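## Task

Carry the orange bin and the green bin, and no other object, over the benches to the bench edge where the hook currently lies. Then set the hook down again at its present spot, lying flat on the bench with its handle sticking out past that same edge. Every other object must finish on the same support it sits on right now. Nothing counts if it only stays in place because a robot is holding it. At the end, open the grippers and pull the arms away.

## Robot and tools

SETUP. Four identical i2rt Big YAM arms, named arm1, arm2, arm3 and arm4, work around a set of benches. Each has six revolute joints, a two-finger gripper and a wrist camera (arm1_cam_wrist ... arm4_cam_wrist). Two fixed room cameras, room_a and room_b, watch the whole area. With joints 1 and 6 at zero and the hand level and pointing ahead, the wrist camera rides on top of the hand looking toward the fingertips. Reach is roughly 1.0 m from the joint-1 axis. Loose objects may occasionally get a small shove from outside.

FRAMES. Everything spatial uses one shared scene frame: origin on the floor, +z upward. The hand point is halfway between the fingertips; the hand's z axis runs along the fingers and its y axis is the direction the fingers open and close. Foot poses of the robots are never printed. Camera calibration lines (OpenCV style, images 896x504 pixels) give K, distortion D, T_world_to_cam (a 4x4 in metres taking scene coordinates into camera coordinates) and pos_world. They may be off by a couple of degrees and millimetres; wrist camera poses also inherit joint reading errors.

execute_actions. Argument actions is a list holding either zero or one action. An action is an object keyed by arm name; each arm's value has a single key joints, an object mapping joint names to numbers. So there is one separate entry per arm, and inside it any subset of: joint1_rad, joint2_rad, joint3_rad, joint4_rad, joint5_rad, joint6_rad (radians) and gripper_m (metres). All values are absolute joint targets in joint space, not offsets and not Cartesian poses. Ranges and done-tolerances: joint1_rad -2.879..2.879 (±0.045), base yaw, positive is counter-clockwise seen from above, zero points the arm the way its foot faces; joint2_rad 0..3.141 (±0.14), shoulder, zero has the upper arm pointing back near horizontal, increasing lifts it up then forward; joint3_rad 0..3.019 (±0.09), elbow, zero is folded, increasing opens; joint4_rad -1.692..1.57 (±0.055), hand pitch, positive tips fingers up; joint5_rad -1.57..1.57 (±0.03), sideways hand swing, positive toward the arm's right; joint6_rad -2.094..2.094 (±0.035), hand roll, positive clockwise viewed from behind the hand; gripper_m 0..0.093 (±0.003), fingertip gap, grip force about 50-62 N per pad. Joints in one action start together but each has its own speed, so the hand can sweep a wide curve between postures; finishing times differ. Any action is capped at 15 s. Optional cameras lists which images to return (camera names or all; omitted or null means all, [] means none). A bad key, bad camera name or out-of-range number rejects the whole call and nothing moves. An empty actions list just reports state and images.

Omitted joints or arms are not frozen: they may keep driving toward an earlier target.

wait takes seconds (0 to 10); nothing new is commanded, the scene keeps evolving, and it returns the same as an empty execute_actions. zoom_image takes camera and region [x0, y0, x1, y1] in pixels of that camera's most recent full image, origin top-left, at most 504x504, and returns a sharper crop. finished_scene takes scene (the current scene's integer number); it ends that scene irreversibly after the last command has been held, reports success, and presents the next task. Sending a reply with no tool call ends everything.

READING RESULTS. Each result gives every robot's state (joint_positions etc.) and a pictures line naming the cameras in image order. joint_status tells how each commanded motion ended: reaching target; off_target (rested short, may still push); contact_stop or time_out (target dropped, joint holds its stopping point, though a timed-out joint may keep a target no farther than 0.375, 0.375, 0.113, 0.225, 0.075, 0.3 rad for joints 1-6 from where it is and keep pushing, listed in on_its_own); not_followed, with a 'joint command not followed' line and usually a cause, meaning a self/inter-arm collision check refused that arm's joint targets (its gripper target still runs, and the refused targets may be retried with later actions until cleared). on_its_own covers what the call did not command; its 'held at' value is the held target, not the actual position. If one call reports a stop, the remaining execute_actions, wait and finished_scene calls in that same reply are skipped. No line ever reports two robots touching. Tiny target changes near the current position may not move a joint. To relieve a joint that is pushing, command its reported position. Loaded joints sag over time.

MOTOR HEAT. Holding loads or pushing heats motors, even while you deliberate (the robot keeps your last command meanwhile). A MOTOR HOT line appears from 85 °C; at 100 °C an OVER-TEMPERATURE FAULT makes that whole arm and its gripper go limp until cooled, so it drops; its unfinished keys then read limit_stop_at_motor_heat, and you must resend targets. Heat partly carries into the next scene.

AVOID. Never let arms press hard against each other (ends the run); hits between arms are also risky, and the clearance check ignores fingers, gripper housings and wrist cameras and may react late. Arms do not stop on contact, so avoid driving into benches or objects. Do not knock anything off the work area or to the floor. Avoid dropping, slipping, slamming or hard pushing. Arms do not wait for one another. Finish with objects resting freely, grippers open and arms withdrawn.

Each tool is called after "Emit:" as a command line: name --argument value for each argument, lists and objects as JSON in quotes; but a table of rows of numbers goes row by row, as --pt "numbers of a row", without its own name.

## Session

Emit:
execute_actions --actions '[]'

Scene clock: 0.00 s.
arm1.joint_positions: joint1_rad=-0.158 joint2_rad=+0.339 joint3_rad=+1.514 joint4_rad=-1.129 joint5_rad=+0.067 joint6_rad=+0.703 gripper_m=+0.095
arm1.joint_status: not commanded
arm1.hand: x=-0.4316 y=-1.1337 z=+1.4241 quat_wxyz=(-0.396, +0.188, -0.663, -0.607) (m; scene frame)
arm2.joint_positions: joint1_rad=-0.267 joint2_rad=+0.440 joint3_rad=+1.397 joint4_rad=-1.616 joint5_rad=+0.096 joint6_rad=+0.238 gripper_m=+0.094
arm2.joint_status: not commanded
arm2.hand: x=+0.4939 y=-1.0752 z=+1.2863 quat_wxyz=(-0.329, +0.477, -0.760, -0.294) (m; scene frame)
arm3.joint_positions: joint1_rad=-0.022 joint2_rad=+0.387 joint3_rad=+1.583 joint4_rad=-1.251 joint5_rad=-0.251 joint6_rad=-0.487 gripper_m=+0.094
arm3.joint_status: not commanded
arm3.hand: x=+0.5334 y=+1.1302 z=+1.4754 quat_wxyz=(-0.461, -0.258, -0.678, +0.511) (m; scene frame)
arm4.joint_positions: joint1_rad=+0.469 joint2_rad=+0.615 joint3_rad=+1.398 joint4_rad=-1.383 joint5_rad=-0.296 joint6_rad=-0.300 gripper_m=+0.094
arm4.joint_status: not commanded
arm4.hand: x=-0.3394 y=+1.0128 z=+1.3016 quat_wxyz=(-0.436, -0.297, -0.825, +0.203) (m; scene frame)
pictures: arm1_cam_wrist, arm2_cam_wrist, arm3_cam_wrist, arm4_cam_wrist, room_a, room_b
camera_calibration (this result's frames):
arm1_cam_wrist: T_world_to_cam=[[0.737839, -0.180708, -0.650337, 1.03711], [-0.663697, -0.369642, -0.650286, 0.226099], [-0.12288, 0.911433, -0.392671, 1.66579], [0, 0, 0, 1]] pos_world=[-0.410468, -1.24726, 1.47561]
arm2_cam_wrist: T_world_to_cam=[[0.923614, -0.360258, -0.130963, -0.675532], [-0.38285, -0.883954, -0.268425, -0.41006], [-0.0190628, 0.29806, -0.954357, 1.68537], [0, 0, 0, 1]] pos_world=[0.499067, -1.10818, 1.4099]
arm3_cam_wrist: T_world_to_cam=[[-0.815213, -0.359671, 0.453944, 0.173136], [-0.576335, 0.426446, -0.697124, 0.855244], [0.057153, -0.829928, -0.554935, 1.84811], [0, 0, 0, 1]] pos_world=[0.528424, 1.23136, 1.5432]
arm4_cam_wrist: T_world_to_cam=[[-0.671262, -0.736115, 0.0868431, 0.40608], [-0.710177, 0.605166, -0.359754, -0.380232], [0.212266, -0.303163, -0.928997, 1.70845], [0, 0, 0, 1]] pos_world=[-0.360091, 1.04696, 1.41509]
Images, in order (width x height): arm1_cam_wrist 896x504, arm2_cam_wrist 896x504, arm3_cam_wrist 896x504, arm4_cam_wrist 896x504, room_a 896x504, room_b 896x504.

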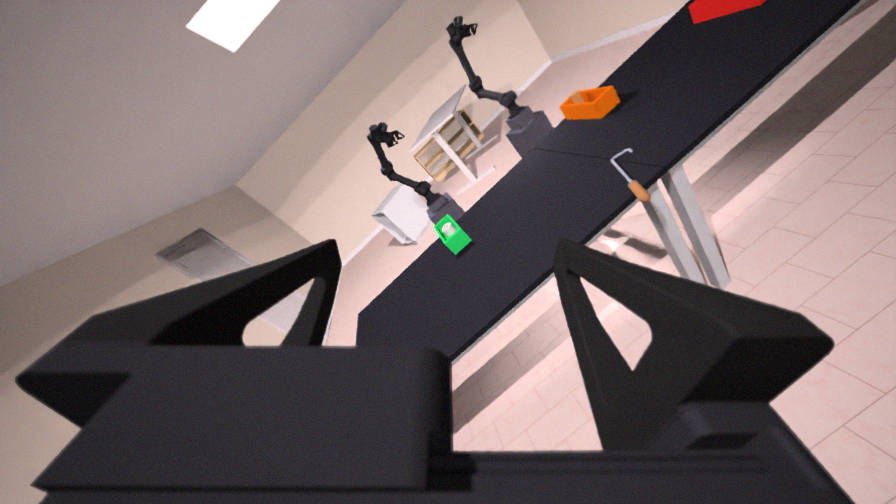

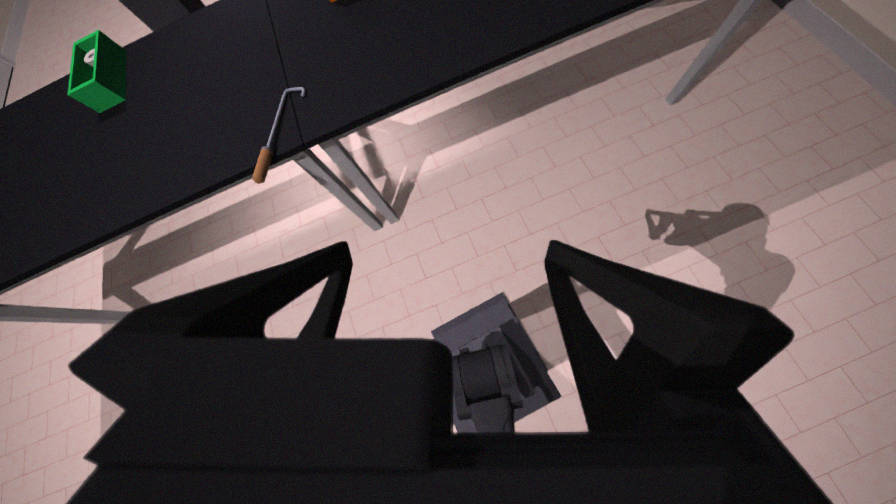

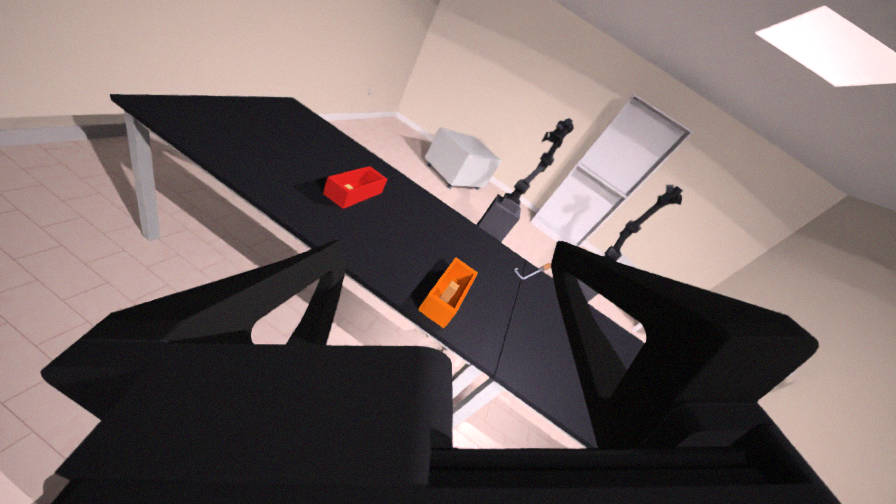

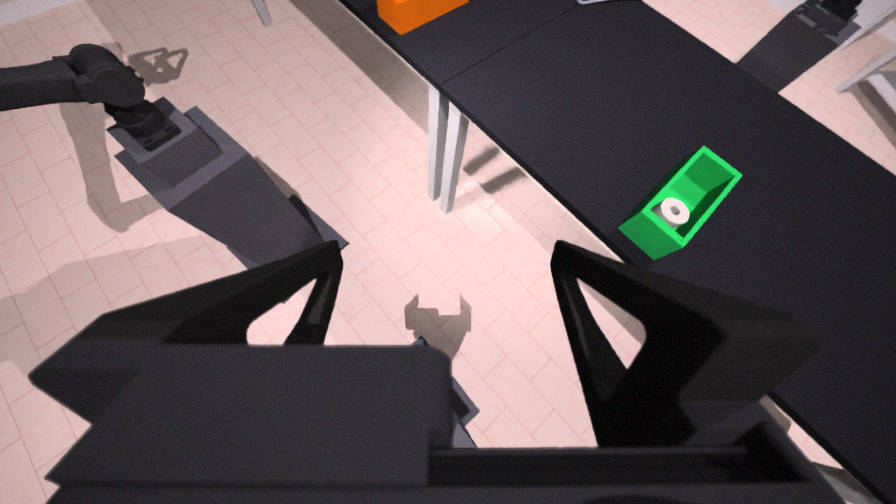

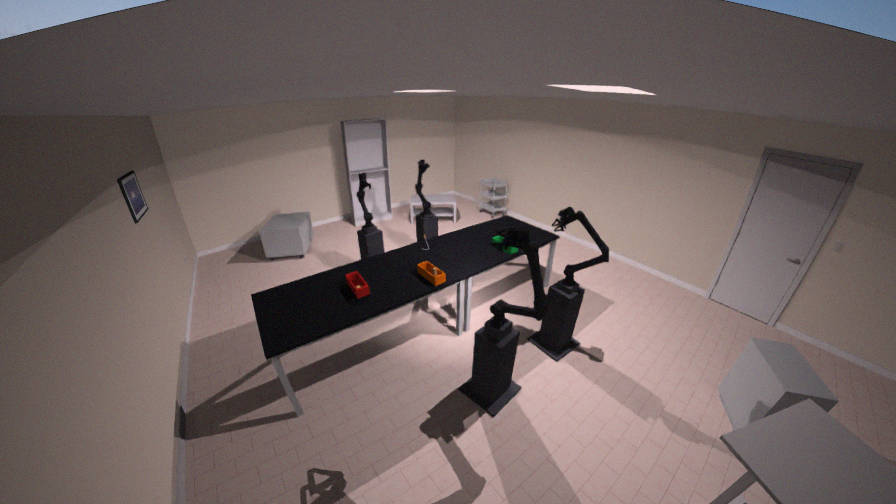

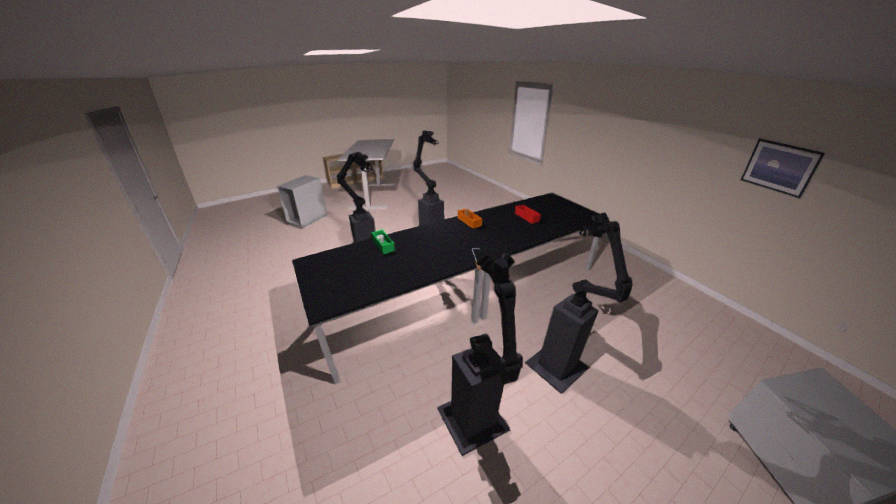

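Emit:
zoom_image --camera "room_b" --region '[280, 170, 630, 340]'

Emit:
zoom_image --camera "room_a" --region '[240, 200, 580, 370]'

Emit:
zoom_image --camera "arm2_cam_wrist" --region '[40, 0, 400, 220]'

Region (280, 170, 630, 340) of room_b's 896x504 image, scaled by 1.440, with more detail than that image has; it fills the top 245 rows of this view, and the rest is white.

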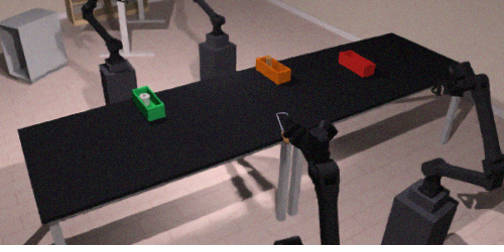

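Region (240, 200, 580, 370) of room_a's 896x504 image, scaled by 1.482, with more detail than that image has.

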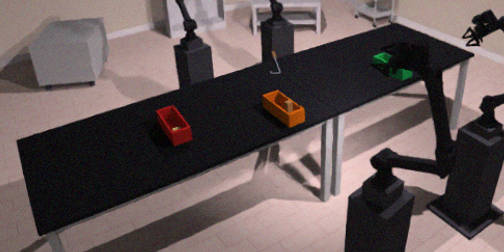

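Region (40, 0, 400, 220) of arm2_cam_wrist's 896x504 image, scaled by 1.400, with more detail than that image has.

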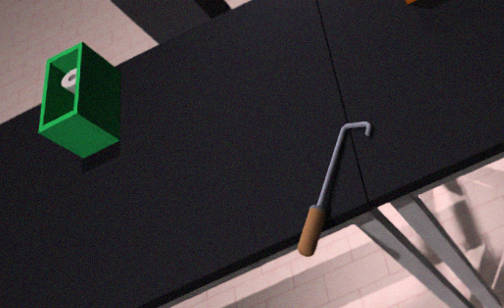

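Emit:
zoom_image --camera "room_a" --region '[390, 220, 480, 300]'

Emit:
zoom_image --camera "room_b" --region '[440, 195, 530, 285]'

Emit:
zoom_image --camera "room_b" --region '[340, 210, 430, 280]'

Region (390, 220, 480, 300) of room_a's 896x504 image, scaled by 5.600, with more detail than that image has.

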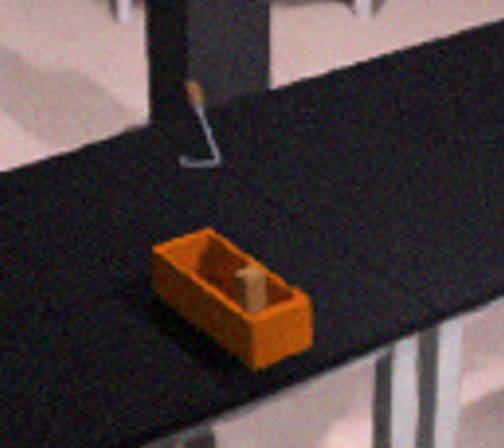

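Region (440, 195, 530, 285) of room_b's 896x504 image, scaled by 5.600, with more detail than that image has.

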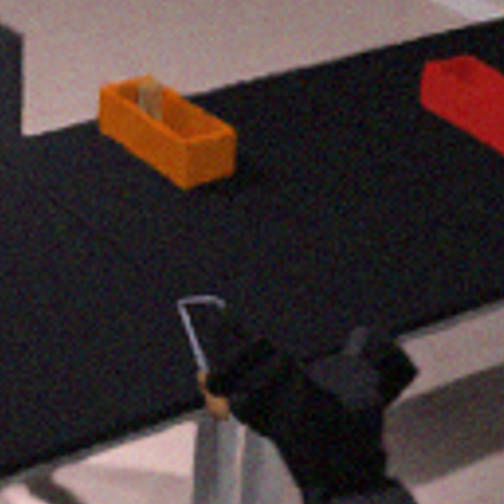

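Region (340, 210, 430, 280) of room_b's 896x504 image, scaled by 5.600, with more detail than that image has.

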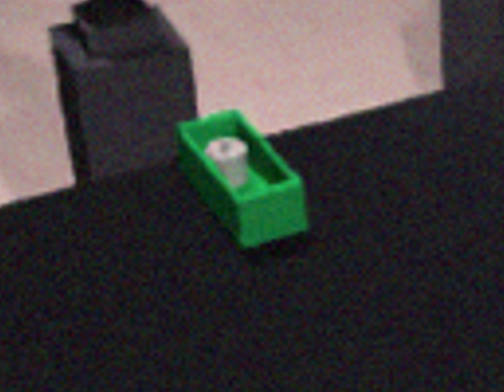

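Emit:
zoom_image --camera "arm1_cam_wrist" --region '[540, 70, 720, 220]'

Emit:
zoom_image --camera "arm3_cam_wrist" --region '[400, 230, 580, 390]'

Emit:
zoom_image --camera "arm4_cam_wrist" --region '[580, 120, 780, 290]'

Region (540, 70, 720, 220) of arm1_cam_wrist's 896x504 image, scaled by 2.800, with more detail than that image has.

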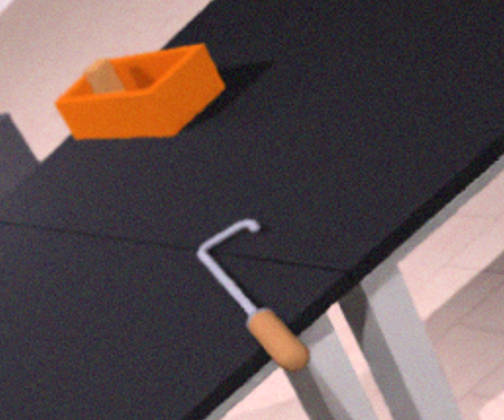

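Region (400, 230, 580, 390) of arm3_cam_wrist's 896x504 image, scaled by 2.800, with more detail than that image has.

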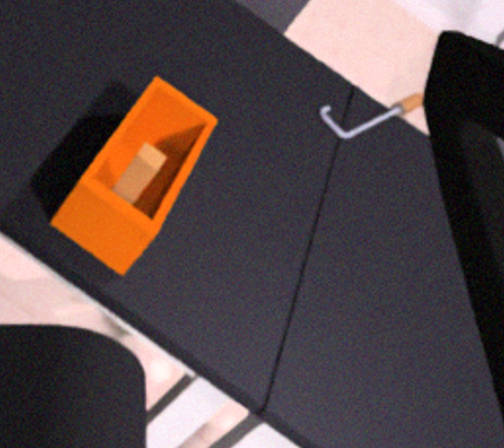

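Region (580, 120, 780, 290) of arm4_cam_wrist's 896x504 image, scaled by 2.520, with more detail than that image has; it fills the top 428 rows of this view, and the rest is white.

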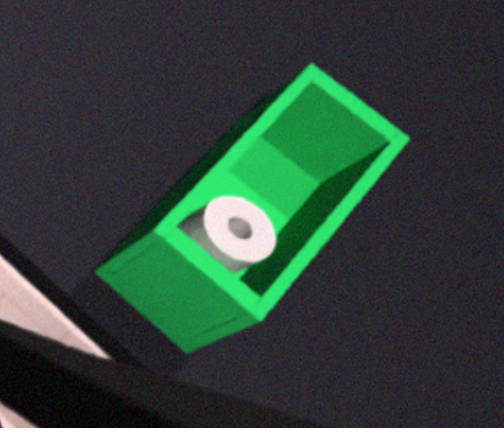

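Emit:
execute_actions --actions '[{"arm1":{"joints":{"joint1_rad":-0.526,"joint2_rad":2.22,"joint3_rad":2.085,"joint4_rad":0.4,"joint5_rad":-0.185,"joint6_rad":0.0,"gripper_m":0.08}},"arm3":{"joints":{"joint1_rad":-0.114,"joint2_rad":1.68,"joint3_rad":0.865,"joint4_rad":0.85,"joint5_rad":0.0,"joint6_rad":0.0,"gripper_m":0.06}},"arm4":{"joints":{"joint1_rad":-0.01,"joint2_rad":1.62,"joint3_rad":0.948,"joint4_rad":0.71,"joint5_rad":0.0,"joint6_rad":0.0,"gripper_m":0.06}}}]' --cameras '["arm1_cam_wrist","arm3_cam_wrist","arm4_cam_wrist","room_b"]'

Scene clock: 109.53 s.
arm1.joint_positions: joint1_rad=-0.518 joint2_rad=+2.228 joint3_rad=+2.060 joint4_rad=+0.382 joint5_rad=-0.182 joint6_rad=+0.007 gripper_m=+0.080
arm1.joint_status: all done
arm1.hand: x=+0.0264 y=-0.4259 z=+1.1192 quat_wxyz=(-0.656, +0.349, -0.520, -0.420) (m; scene frame)
arm2.joint_positions: joint1_rad=-0.267 joint2_rad=+0.440 joint3_rad=+1.397 joint4_rad=-1.616 joint5_rad=+0.096 joint6_rad=+0.238 gripper_m=+0.094
arm2.joint_status: not commanded
arm2.hand: x=+0.4939 y=-1.0752 z=+1.2863 quat_wxyz=(-0.329, +0.477, -0.760, -0.294) (m; scene frame)
arm3.joint_positions: joint1_rad=-0.106 joint2_rad=+1.675 joint3_rad=+0.839 joint4_rad=+0.816 joint5_rad=-0.002 joint6_rad=-0.014 gripper_m=+0.060
arm3.joint_status: all done
arm3.hand: x=+0.5045 y=+0.5707 z=+1.0089 quat_wxyz=(-0.501, -0.491, -0.518, +0.489) (m; scene frame)
arm4.joint_positions: joint1_rad=-0.010 joint2_rad=+1.616 joint3_rad=+0.936 joint4_rad=+0.689 joint5_rad=-0.003 joint6_rad=-0.009 gripper_m=+0.060
arm4.joint_status: all done
arm4.hand: x=-0.5058 y=+0.5445 z=+1.0254 quat_wxyz=(-0.489, -0.511, -0.487, +0.512) (m; scene frame)
pictures: arm1_cam_wrist, arm3_cam_wrist, arm4_cam_wrist, room_b
camera_calibration (this result's frames):
arm1_cam_wrist: T_world_to_cam=[[0.919321, -0.392363, 0.0300091, -0.227578], [-0.130017, -0.37484, -0.917927, 0.876742], [0.37141, 0.839968, -0.395612, 0.916972], [0, 0, 0, 1]] pos_world=[-0.0173641, -0.530882, 1.17438]
arm3_cam_wrist: T_world_to_cam=[[-0.998415, -0.0545697, 0.0137787, 0.522444], [-0.0430567, 0.582894, -0.811407, 0.508996], [0.0362467, -0.810714, -0.584319, 1.15581], [0, 0, 0, 1]] pos_world=[0.501638, 0.668851, 1.08117]
arm4_cam_wrist: T_world_to_cam=[[-0.99822, 0.0594113, 0.00529108, -0.54129], [0.0307244, 0.588197, -0.808134, 0.529306], [-0.0511245, -0.806532, -0.588975, 1.13743], [0, 0, 0, 1]] pos_world=[-0.498438, 0.638197, 1.10053]
Images, in order (width x height): arm1_cam_wrist 896x504, arm3_cam_wrist 896x504, arm4_cam_wrist 896x504, room_b 896x504.

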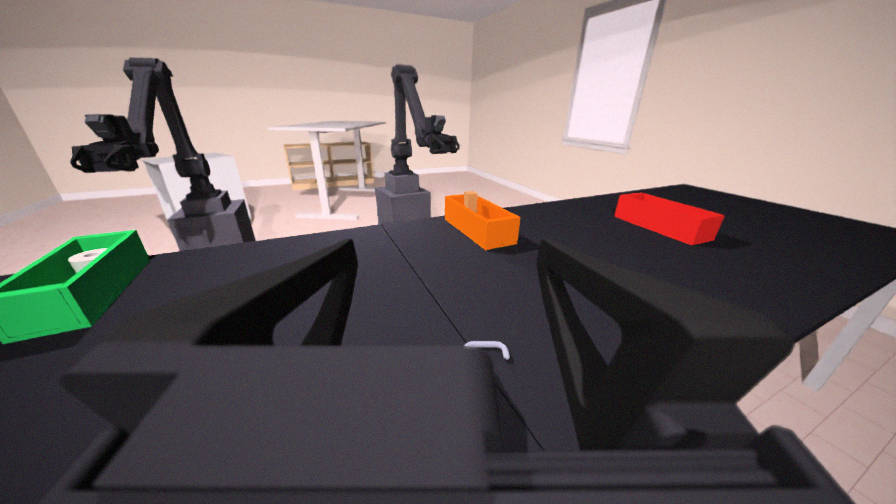

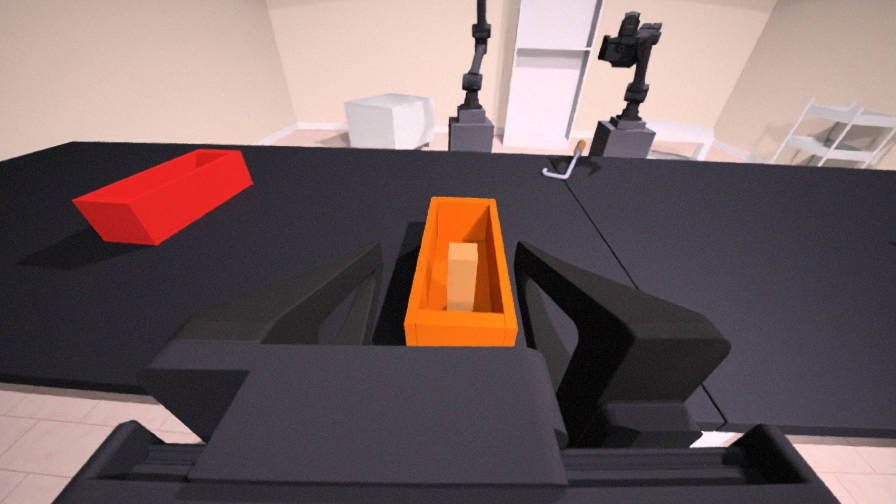

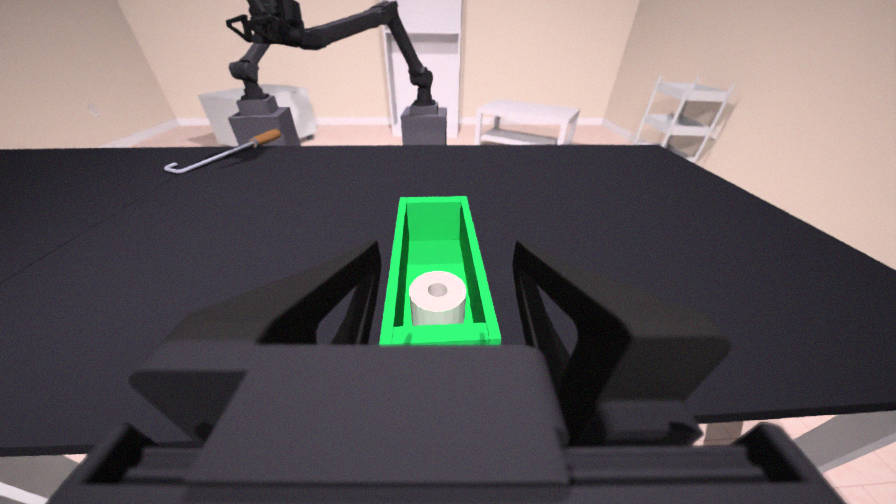

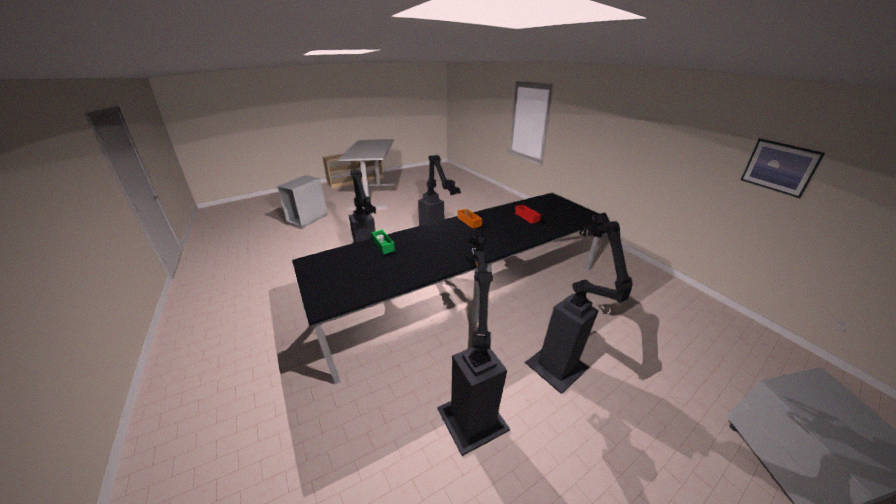

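Emit:
execute_actions --actions '[{"arm1":{"joints":{"joint1_rad":-0.55,"joint2_rad":2.49,"joint3_rad":2.04,"joint4_rad":0.5,"joint5_rad":-0.2}},"arm3":{"joints":{"joint1_rad":-0.122,"joint2_rad":2.08,"joint3_rad":1.05,"joint4_rad":0.79,"joint5_rad":0.03}},"arm4":{"joints":{"joint1_rad":0.003,"joint2_rad":1.99,"joint3_rad":1.05,"joint4_rad":0.71}}}]' --cameras '["arm1_cam_wrist","arm3_cam_wrist","arm4_cam_wrist"]'

Scene clock: 140.93 s.
arm1.joint_positions: joint1_rad=-0.548 joint2_rad=+2.498 joint3_rad=+2.023 joint4_rad=+0.493 joint5_rad=-0.197 joint6_rad=+0.007 gripper_m=+0.080
arm1.joint_status: all done
arm1.hand: x=+0.0614 y=-0.4158 z=+0.8750 quat_wxyz=(-0.598, +0.374, -0.591, -0.391) (m; scene frame)
arm2.joint_positions: joint1_rad=-0.267 joint2_rad=+0.440 joint3_rad=+1.397 joint4_rad=-1.616 joint5_rad=+0.096 joint6_rad=+0.238 gripper_m=+0.094
arm2.joint_status: not commanded
arm2.hand: x=+0.4939 y=-1.0752 z=+1.2863 quat_wxyz=(-0.329, +0.477, -0.760, -0.294) (m; scene frame)
arm3.joint_positions: joint1_rad=-0.110 joint2_rad=+2.104 joint3_rad=+1.028 joint4_rad=+0.799 joint5_rad=+0.028 joint6_rad=-0.014 gripper_m=+0.060
arm3.joint_status: all done
arm3.hand: x=+0.4981 y=+0.5106 z=+0.8156 quat_wxyz=(-0.422, -0.557, -0.571, +0.431) (m; scene frame)
arm4.joint_positions: joint1_rad=-0.010 joint2_rad=+1.997 joint3_rad=+1.028 joint4_rad=+0.700 joint5_rad=-0.003 joint6_rad=-0.009 gripper_m=+0.060
arm4.joint_status: all done
arm4.hand: x=-0.5059 y=+0.5020 z=+0.8243 quat_wxyz=(-0.417, -0.577, -0.550, +0.436) (m; scene frame)
pictures: arm1_cam_wrist, arm3_cam_wrist, arm4_cam_wrist
camera_calibration (this result's frames):
arm1_cam_wrist: T_world_to_cam=[[0.915506, -0.40223, -0.00778592, -0.219234], [-0.233227, -0.514875, -0.824929, 0.527639], [0.327802, 0.757043, -0.565182, 0.915514], [0, 0, 0, 1]] pos_world=[0.023662, -0.509598, 0.950991]
arm3_cam_wrist: T_world_to_cam=[[-0.999587, -0.0236561, 0.0163442, 0.498218], [-0.0286508, 0.771538, -0.635538, 0.139979], [0.00242423, -0.635744, -0.771897, 1.07485], [0, 0, 0, 1]] pos_world=[0.499416, 0.587114, 0.91049]
arm4_cam_wrist: T_world_to_cam=[[-0.998469, 0.0548592, 0.00703924, -0.53711], [0.0389157, 0.787253, -0.615401, 0.137183], [-0.0393021, -0.614185, -0.788182, 1.05832], [0, 0, 0, 1]] pos_world=[-0.500033, 0.571471, 0.92235]
Images, in order (width x height): arm1_cam_wrist 896x504, arm3_cam_wrist 896x504, arm4_cam_wrist 896x504.

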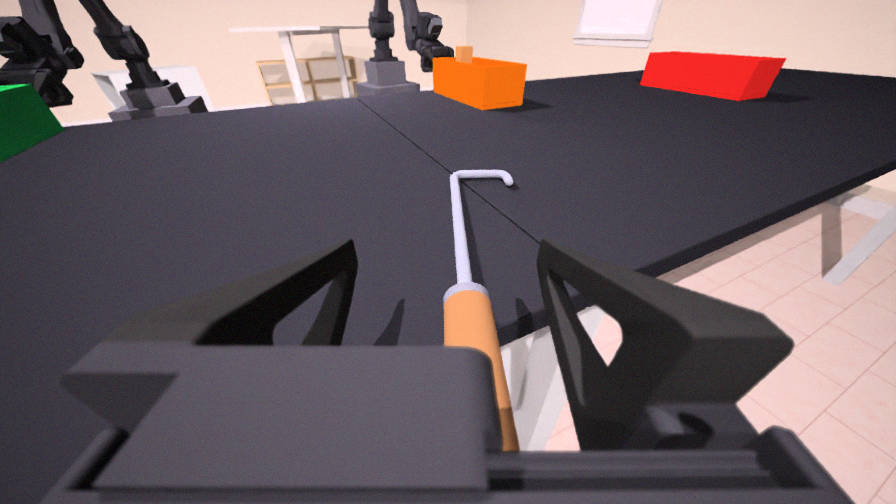

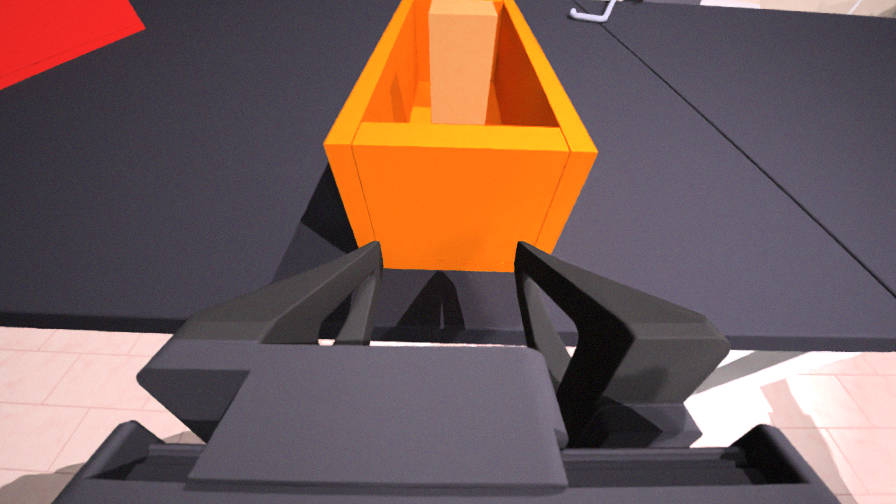

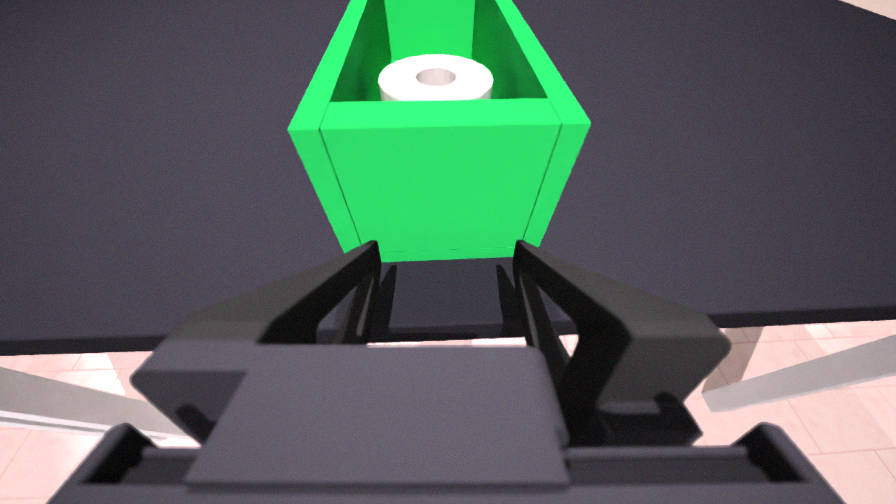

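Emit:
execute_actions --actions '[{"arm1":{"joints":{"joint1_rad":-0.567,"joint2_rad":2.555,"joint3_rad":1.95,"joint4_rad":0.635,"joint5_rad":-0.215}},"arm3":{"joints":{"joint1_rad":-0.125,"joint2_rad":2.20,"joint3_rad":1.25,"joint4_rad":0.675}},"arm4":{"joints":{"joint1_rad":0.005,"joint2_rad":2.103,"joint3_rad":1.275,"joint4_rad":0.553}}}]' --cameras '["arm1_cam_wrist","arm3_cam_wrist","arm4_cam_wrist"]'

Scene clock: 180.90 s.
arm1.joint_positions: joint1_rad=-0.560 joint2_rad=+2.525 joint3_rad=+1.957 joint4_rad=+0.616 joint5_rad=-0.212 joint6_rad=+0.007 gripper_m=+0.080
arm1.joint_status: all done
arm1.hand: x=+0.0601 y=-0.4316 z=+0.8414 quat_wxyz=(-0.607, +0.371, -0.580, -0.395) (m; scene frame)
arm2.joint_positions: joint1_rad=-0.267 joint2_rad=+0.440 joint3_rad=+1.397 joint4_rad=-1.616 joint5_rad=+0.096 joint6_rad=+0.238 gripper_m=+0.094
arm2.joint_status: not commanded
arm2.hand: x=+0.4939 y=-1.0752 z=+1.2863 quat_wxyz=(-0.329, +0.477, -0.760, -0.294) (m; scene frame)
arm3.joint_positions: joint1_rad=-0.113 joint2_rad=+2.196 joint3_rad=+1.204 joint4_rad=+0.692 joint5_rad=+0.030 joint6_rad=-0.014 gripper_m=+0.060
arm3.joint_status: all done
arm3.hand: x=+0.4977 y=+0.4587 z=+0.8026 quat_wxyz=(-0.414, -0.563, -0.575, +0.425) (m; scene frame)
arm4.joint_positions: joint1_rad=-0.008 joint2_rad=+2.104 joint3_rad=+1.228 joint4_rad=+0.562 joint5_rad=-0.003 joint6_rad=-0.009 gripper_m=+0.060
arm4.joint_status: all done
arm4.hand: x=-0.5066 y=+0.4443 z=+0.8093 quat_wxyz=(-0.406, -0.586, -0.561, +0.422) (m; scene frame)
pictures: arm1_cam_wrist, arm3_cam_wrist, arm4_cam_wrist
camera_calibration (this result's frames):
arm1_cam_wrist: T_world_to_cam=[[0.916673, -0.399636, -0.000949835, -0.229355], [-0.217085, -0.495945, -0.840781, 0.51204], [0.335535, 0.770928, -0.541375, 0.894387], [0, 0, 0, 1]] pos_world=[0.0213016, -0.527223, 0.914494]
arm3_cam_wrist: T_world_to_cam=[[-0.999656, -0.0198959, 0.0170617, 0.494505], [-0.0261866, 0.785505, -0.618301, 0.150235], [-0.00110044, -0.618536, -0.785756, 1.03684], [0, 0, 0, 1]] pos_world=[0.499411, 0.533149, 0.899154]
arm4_cam_wrist: T_world_to_cam=[[-0.998671, 0.0510499, 0.00706387, -0.532983], [0.037537, 0.814445, -0.579025, 0.131204], [-0.0353123, -0.577991, -0.815279, 1.01893], [0, 0, 0, 1]] pos_world=[-0.501219, 0.509285, 0.910451]
Images, in order (width x height): arm1_cam_wrist 896x504, arm3_cam_wrist 896x504, arm4_cam_wrist 896x504.

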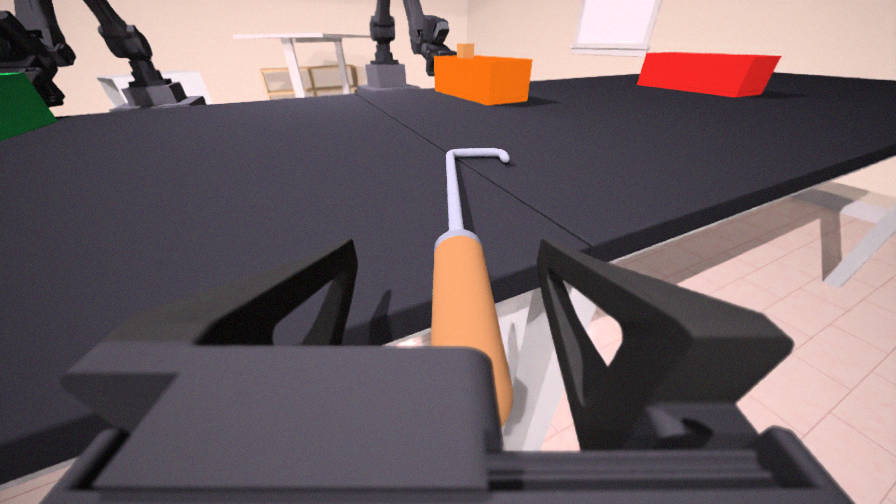

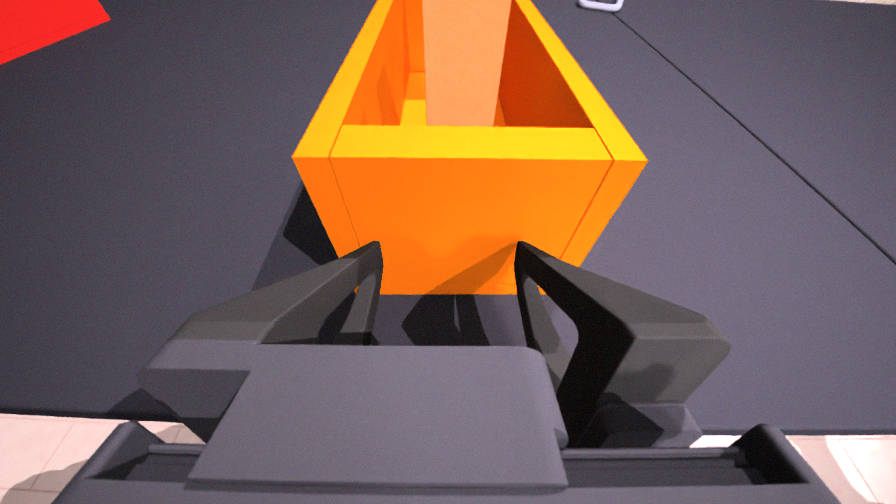

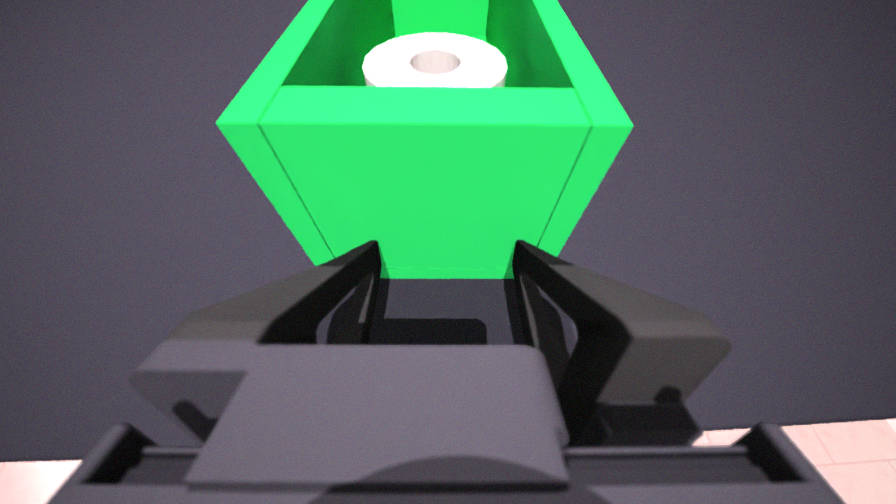

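Emit:
execute_actions --actions '[{"arm1":{"joints":{"joint1_rad":-0.58,"joint3_rad":1.905,"joint5_rad":-0.225}},"arm3":{"joints":{"joint1_rad":-0.14,"joint2_rad":2.30,"joint3_rad":1.50,"joint4_rad":0.53}},"arm4":{"joints":{"joint1_rad":0.02,"joint2_rad":2.205,"joint3_rad":1.53,"joint4_rad":0.43}}}]' --cameras '["arm1_cam_wrist","arm3_cam_wrist","arm4_cam_wrist"]'

Scene clock: 208.37 s.
arm1.joint_positions: joint1_rad=-0.574 joint2_rad=+2.527 joint3_rad=+1.911 joint4_rad=+0.619 joint5_rad=-0.222 joint6_rad=+0.007 gripper_m=+0.080
arm1.joint_status: all done
arm1.hand: x=+0.0631 y=-0.4456 z=+0.8150 quat_wxyz=(-0.594, +0.376, -0.596, -0.389) (m; scene frame)
arm2.joint_positions: joint1_rad=-0.267 joint2_rad=+0.440 joint3_rad=+1.397 joint4_rad=-1.616 joint5_rad=+0.096 joint6_rad=+0.238 gripper_m=+0.094
arm2.joint_status: not commanded
arm2.hand: x=+0.4939 y=-1.0752 z=+1.2863 quat_wxyz=(-0.329, +0.477, -0.760, -0.294) (m; scene frame)
arm3.joint_positions: joint1_rad=-0.130 joint2_rad=+2.305 joint3_rad=+1.455 joint4_rad=+0.546 joint5_rad=+0.029 joint6_rad=-0.014 gripper_m=+0.060
arm3.joint_status: all done
arm3.hand: x=+0.4852 y=+0.3883 z=+0.8026 quat_wxyz=(-0.409, -0.569, -0.571, +0.428) (m; scene frame)
arm4.joint_positions: joint1_rad=+0.010 joint2_rad=+2.208 joint3_rad=+1.483 joint4_rad=+0.438 joint5_rad=-0.002 joint6_rad=-0.009 gripper_m=+0.060
arm4.joint_status: all done
arm4.hand: x=-0.4961 y=+0.3715 z=+0.8280 quat_wxyz=(-0.417, -0.576, -0.560, +0.426) (m; scene frame)
pictures: arm1_cam_wrist, arm3_cam_wrist, arm4_cam_wrist
camera_calibration (this result's frames):
arm1_cam_wrist: T_world_to_cam=[[0.91503, -0.40324, -0.0108366, -0.231239], [-0.240847, -0.524584, -0.816581, 0.452598], [0.323594, 0.749806, -0.577129, 0.910372], [0, 0, 0, 1]] pos_world=[0.026007, -0.538422, 0.892479]
arm3_cam_wrist: T_world_to_cam=[[-0.999853, -0.00240969, 0.016978, 0.473988], [-0.0123387, 0.78866, -0.614706, 0.19439], [-0.0119086, -0.614825, -0.788574, 0.99935], [0, 0, 0, 1]] pos_world=[0.488218, 0.46226, 0.899507]
arm4_cam_wrist: T_world_to_cam=[[-0.999357, 0.0351839, 0.00683571, -0.513105], [0.0240245, 0.799099, -0.600719, 0.217865], [-0.0265981, -0.600169, -0.799431, 0.991938], [0, 0, 0, 1]] pos_world=[-0.491626, 0.439288, 0.927369]
Images, in order (width x height): arm1_cam_wrist 896x504, arm3_cam_wrist 896x504, arm4_cam_wrist 896x504.

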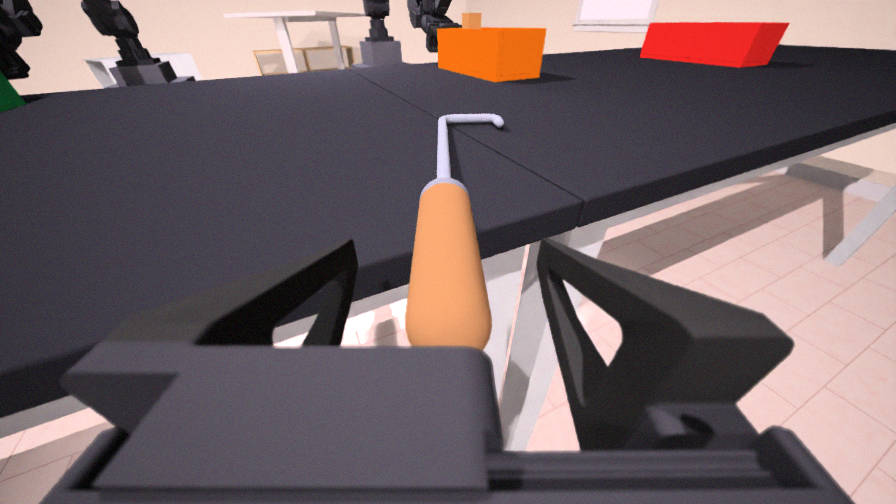

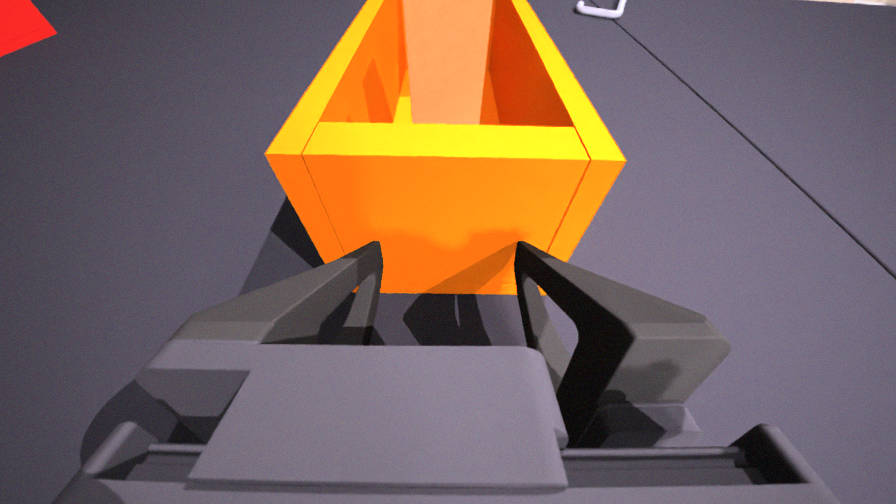

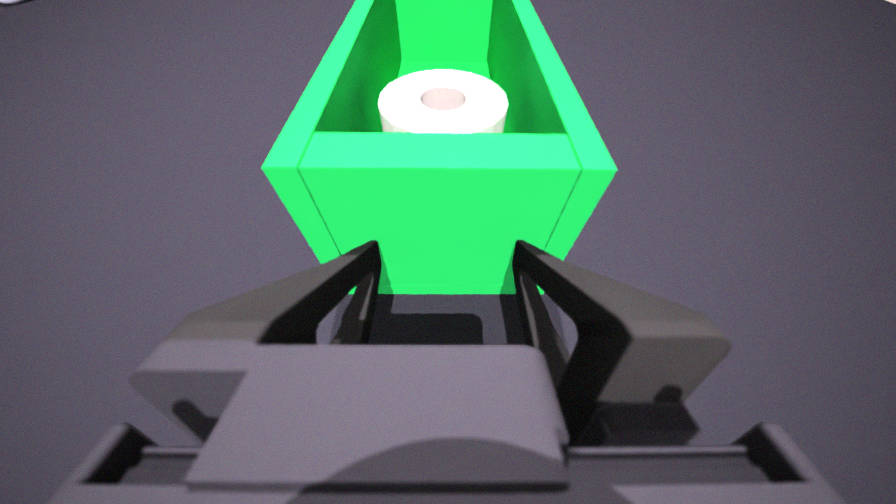

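Emit:
execute_actions --actions '[{"arm1":{"joints":{"joint2_rad":2.595,"joint3_rad":2.05,"joint4_rad":0.56,"gripper_m":0.055}},"arm3":{"joints":{"joint1_rad":-0.135,"joint2_rad":2.425,"joint3_rad":1.77,"joint4_rad":0.39}},"arm4":{"joints":{"joint2_rad":2.35,"joint3_rad":1.805,"joint4_rad":0.29}}}]' --cameras '["arm1_cam_wrist","arm3_cam_wrist","arm4_cam_wrist"]'

Scene clock: 220.40 s.
arm1.joint_positions: joint1_rad=-0.574 joint2_rad=+2.568 joint3_rad=+2.005 joint4_rad=+0.573 joint5_rad=-0.222 joint6_rad=+0.007 gripper_m=+0.055
arm1.joint_status: all done
arm1.hand: x=+0.0738 y=-0.4315 z=+0.8194 quat_wxyz=(-0.596, +0.375, -0.593, -0.390) (m; scene frame)
arm2.joint_positions: joint1_rad=-0.267 joint2_rad=+0.440 joint3_rad=+1.397 joint4_rad=-1.616 joint5_rad=+0.096 joint6_rad=+0.238 gripper_m=+0.094
arm2.joint_status: not commanded
arm2.hand: x=+0.4939 y=-1.0752 z=+1.2863 quat_wxyz=(-0.329, +0.477, -0.760, -0.294) (m; scene frame)
arm3.joint_positions: joint1_rad=-0.130 joint2_rad=+2.428 joint3_rad=+1.716 joint4_rad=+0.405 joint5_rad=+0.029 joint6_rad=-0.014 gripper_m=+0.060
arm3.joint_status: all done
arm3.hand: x=+0.4859 y=+0.3248 z=+0.8003 quat_wxyz=(-0.409, -0.569, -0.572, +0.427) (m; scene frame)
arm4.joint_positions: joint1_rad=+0.010 joint2_rad=+2.350 joint3_rad=+1.746 joint4_rad=+0.297 joint5_rad=-0.002 joint6_rad=-0.009 gripper_m=+0.060
arm4.joint_status: all done
arm4.hand: x=-0.4979 y=+0.3100 z=+0.8167 quat_wxyz=(-0.411, -0.580, -0.564, +0.421) (m; scene frame)
pictures: arm1_cam_wrist, arm3_cam_wrist, arm4_cam_wrist
camera_calibration (this result's frames):
arm1_cam_wrist: T_world_to_cam=[[0.915196, -0.402913, -0.0087616, -0.236862], [-0.236812, -0.52006, -0.820644, 0.471113], [0.326092, 0.753125, -0.571372, 0.895432], [0, 0, 0, 1]] pos_world=[0.0363473, -0.5248, 0.896165]
arm3_cam_wrist: T_world_to_cam=[[-0.999852, -0.00245348, 0.0170001, 0.474549], [-0.012355, 0.790299, -0.612597, 0.240871], [-0.0119321, -0.612717, -0.790212, 0.959081], [0, 0, 0, 1]] pos_world=[0.488899, 0.398449, 0.897368]
arm4_cam_wrist: T_world_to_cam=[[-0.999369, 0.0348443, 0.00692138, -0.512606], [0.0242217, 0.810856, -0.584744, 0.243707], [-0.0259872, -0.584208, -0.811188, 0.950865], [0, 0, 0, 1]] pos_world=[-0.493475, 0.375753, 0.917384]
Images, in order (width x height): arm1_cam_wrist 896x504, arm3_cam_wrist 896x504, arm4_cam_wrist 896x504.

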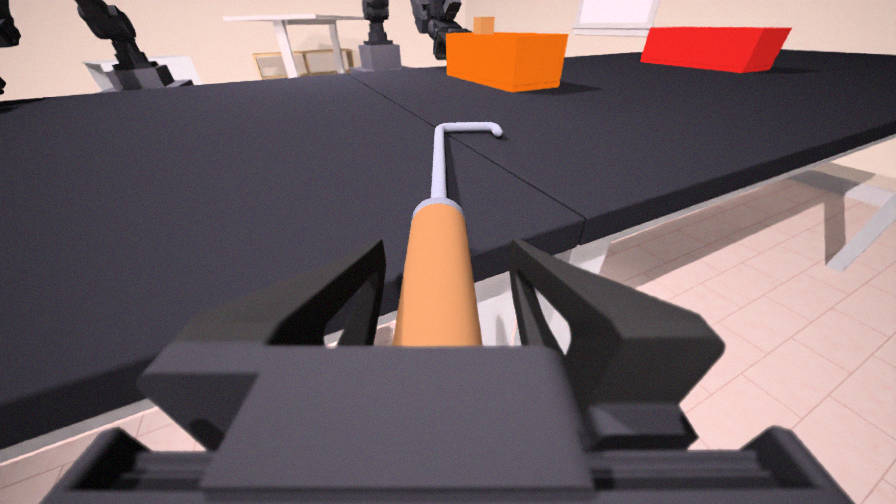

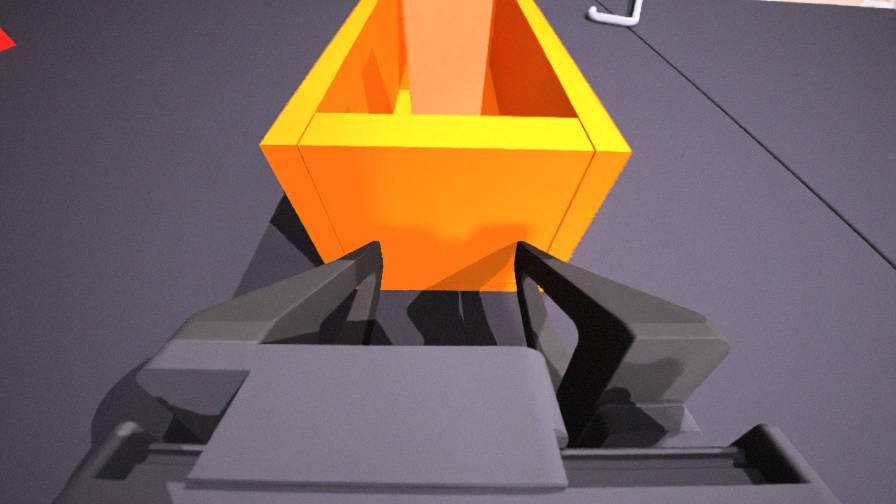

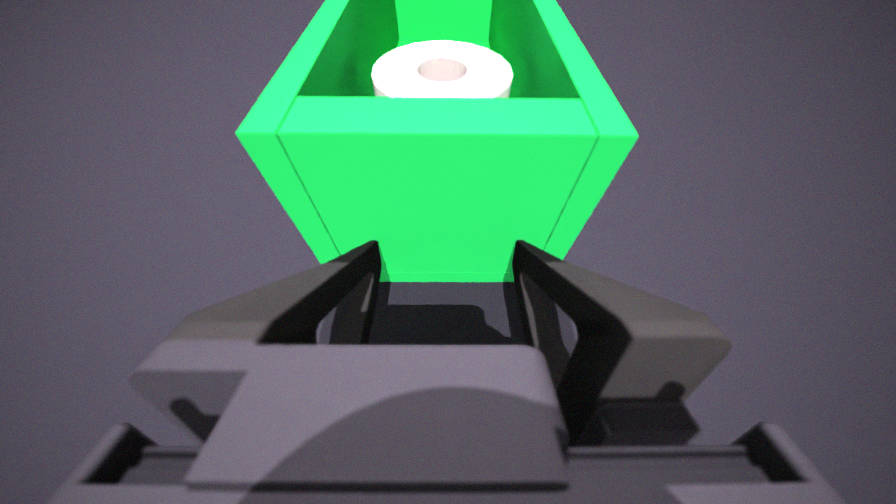

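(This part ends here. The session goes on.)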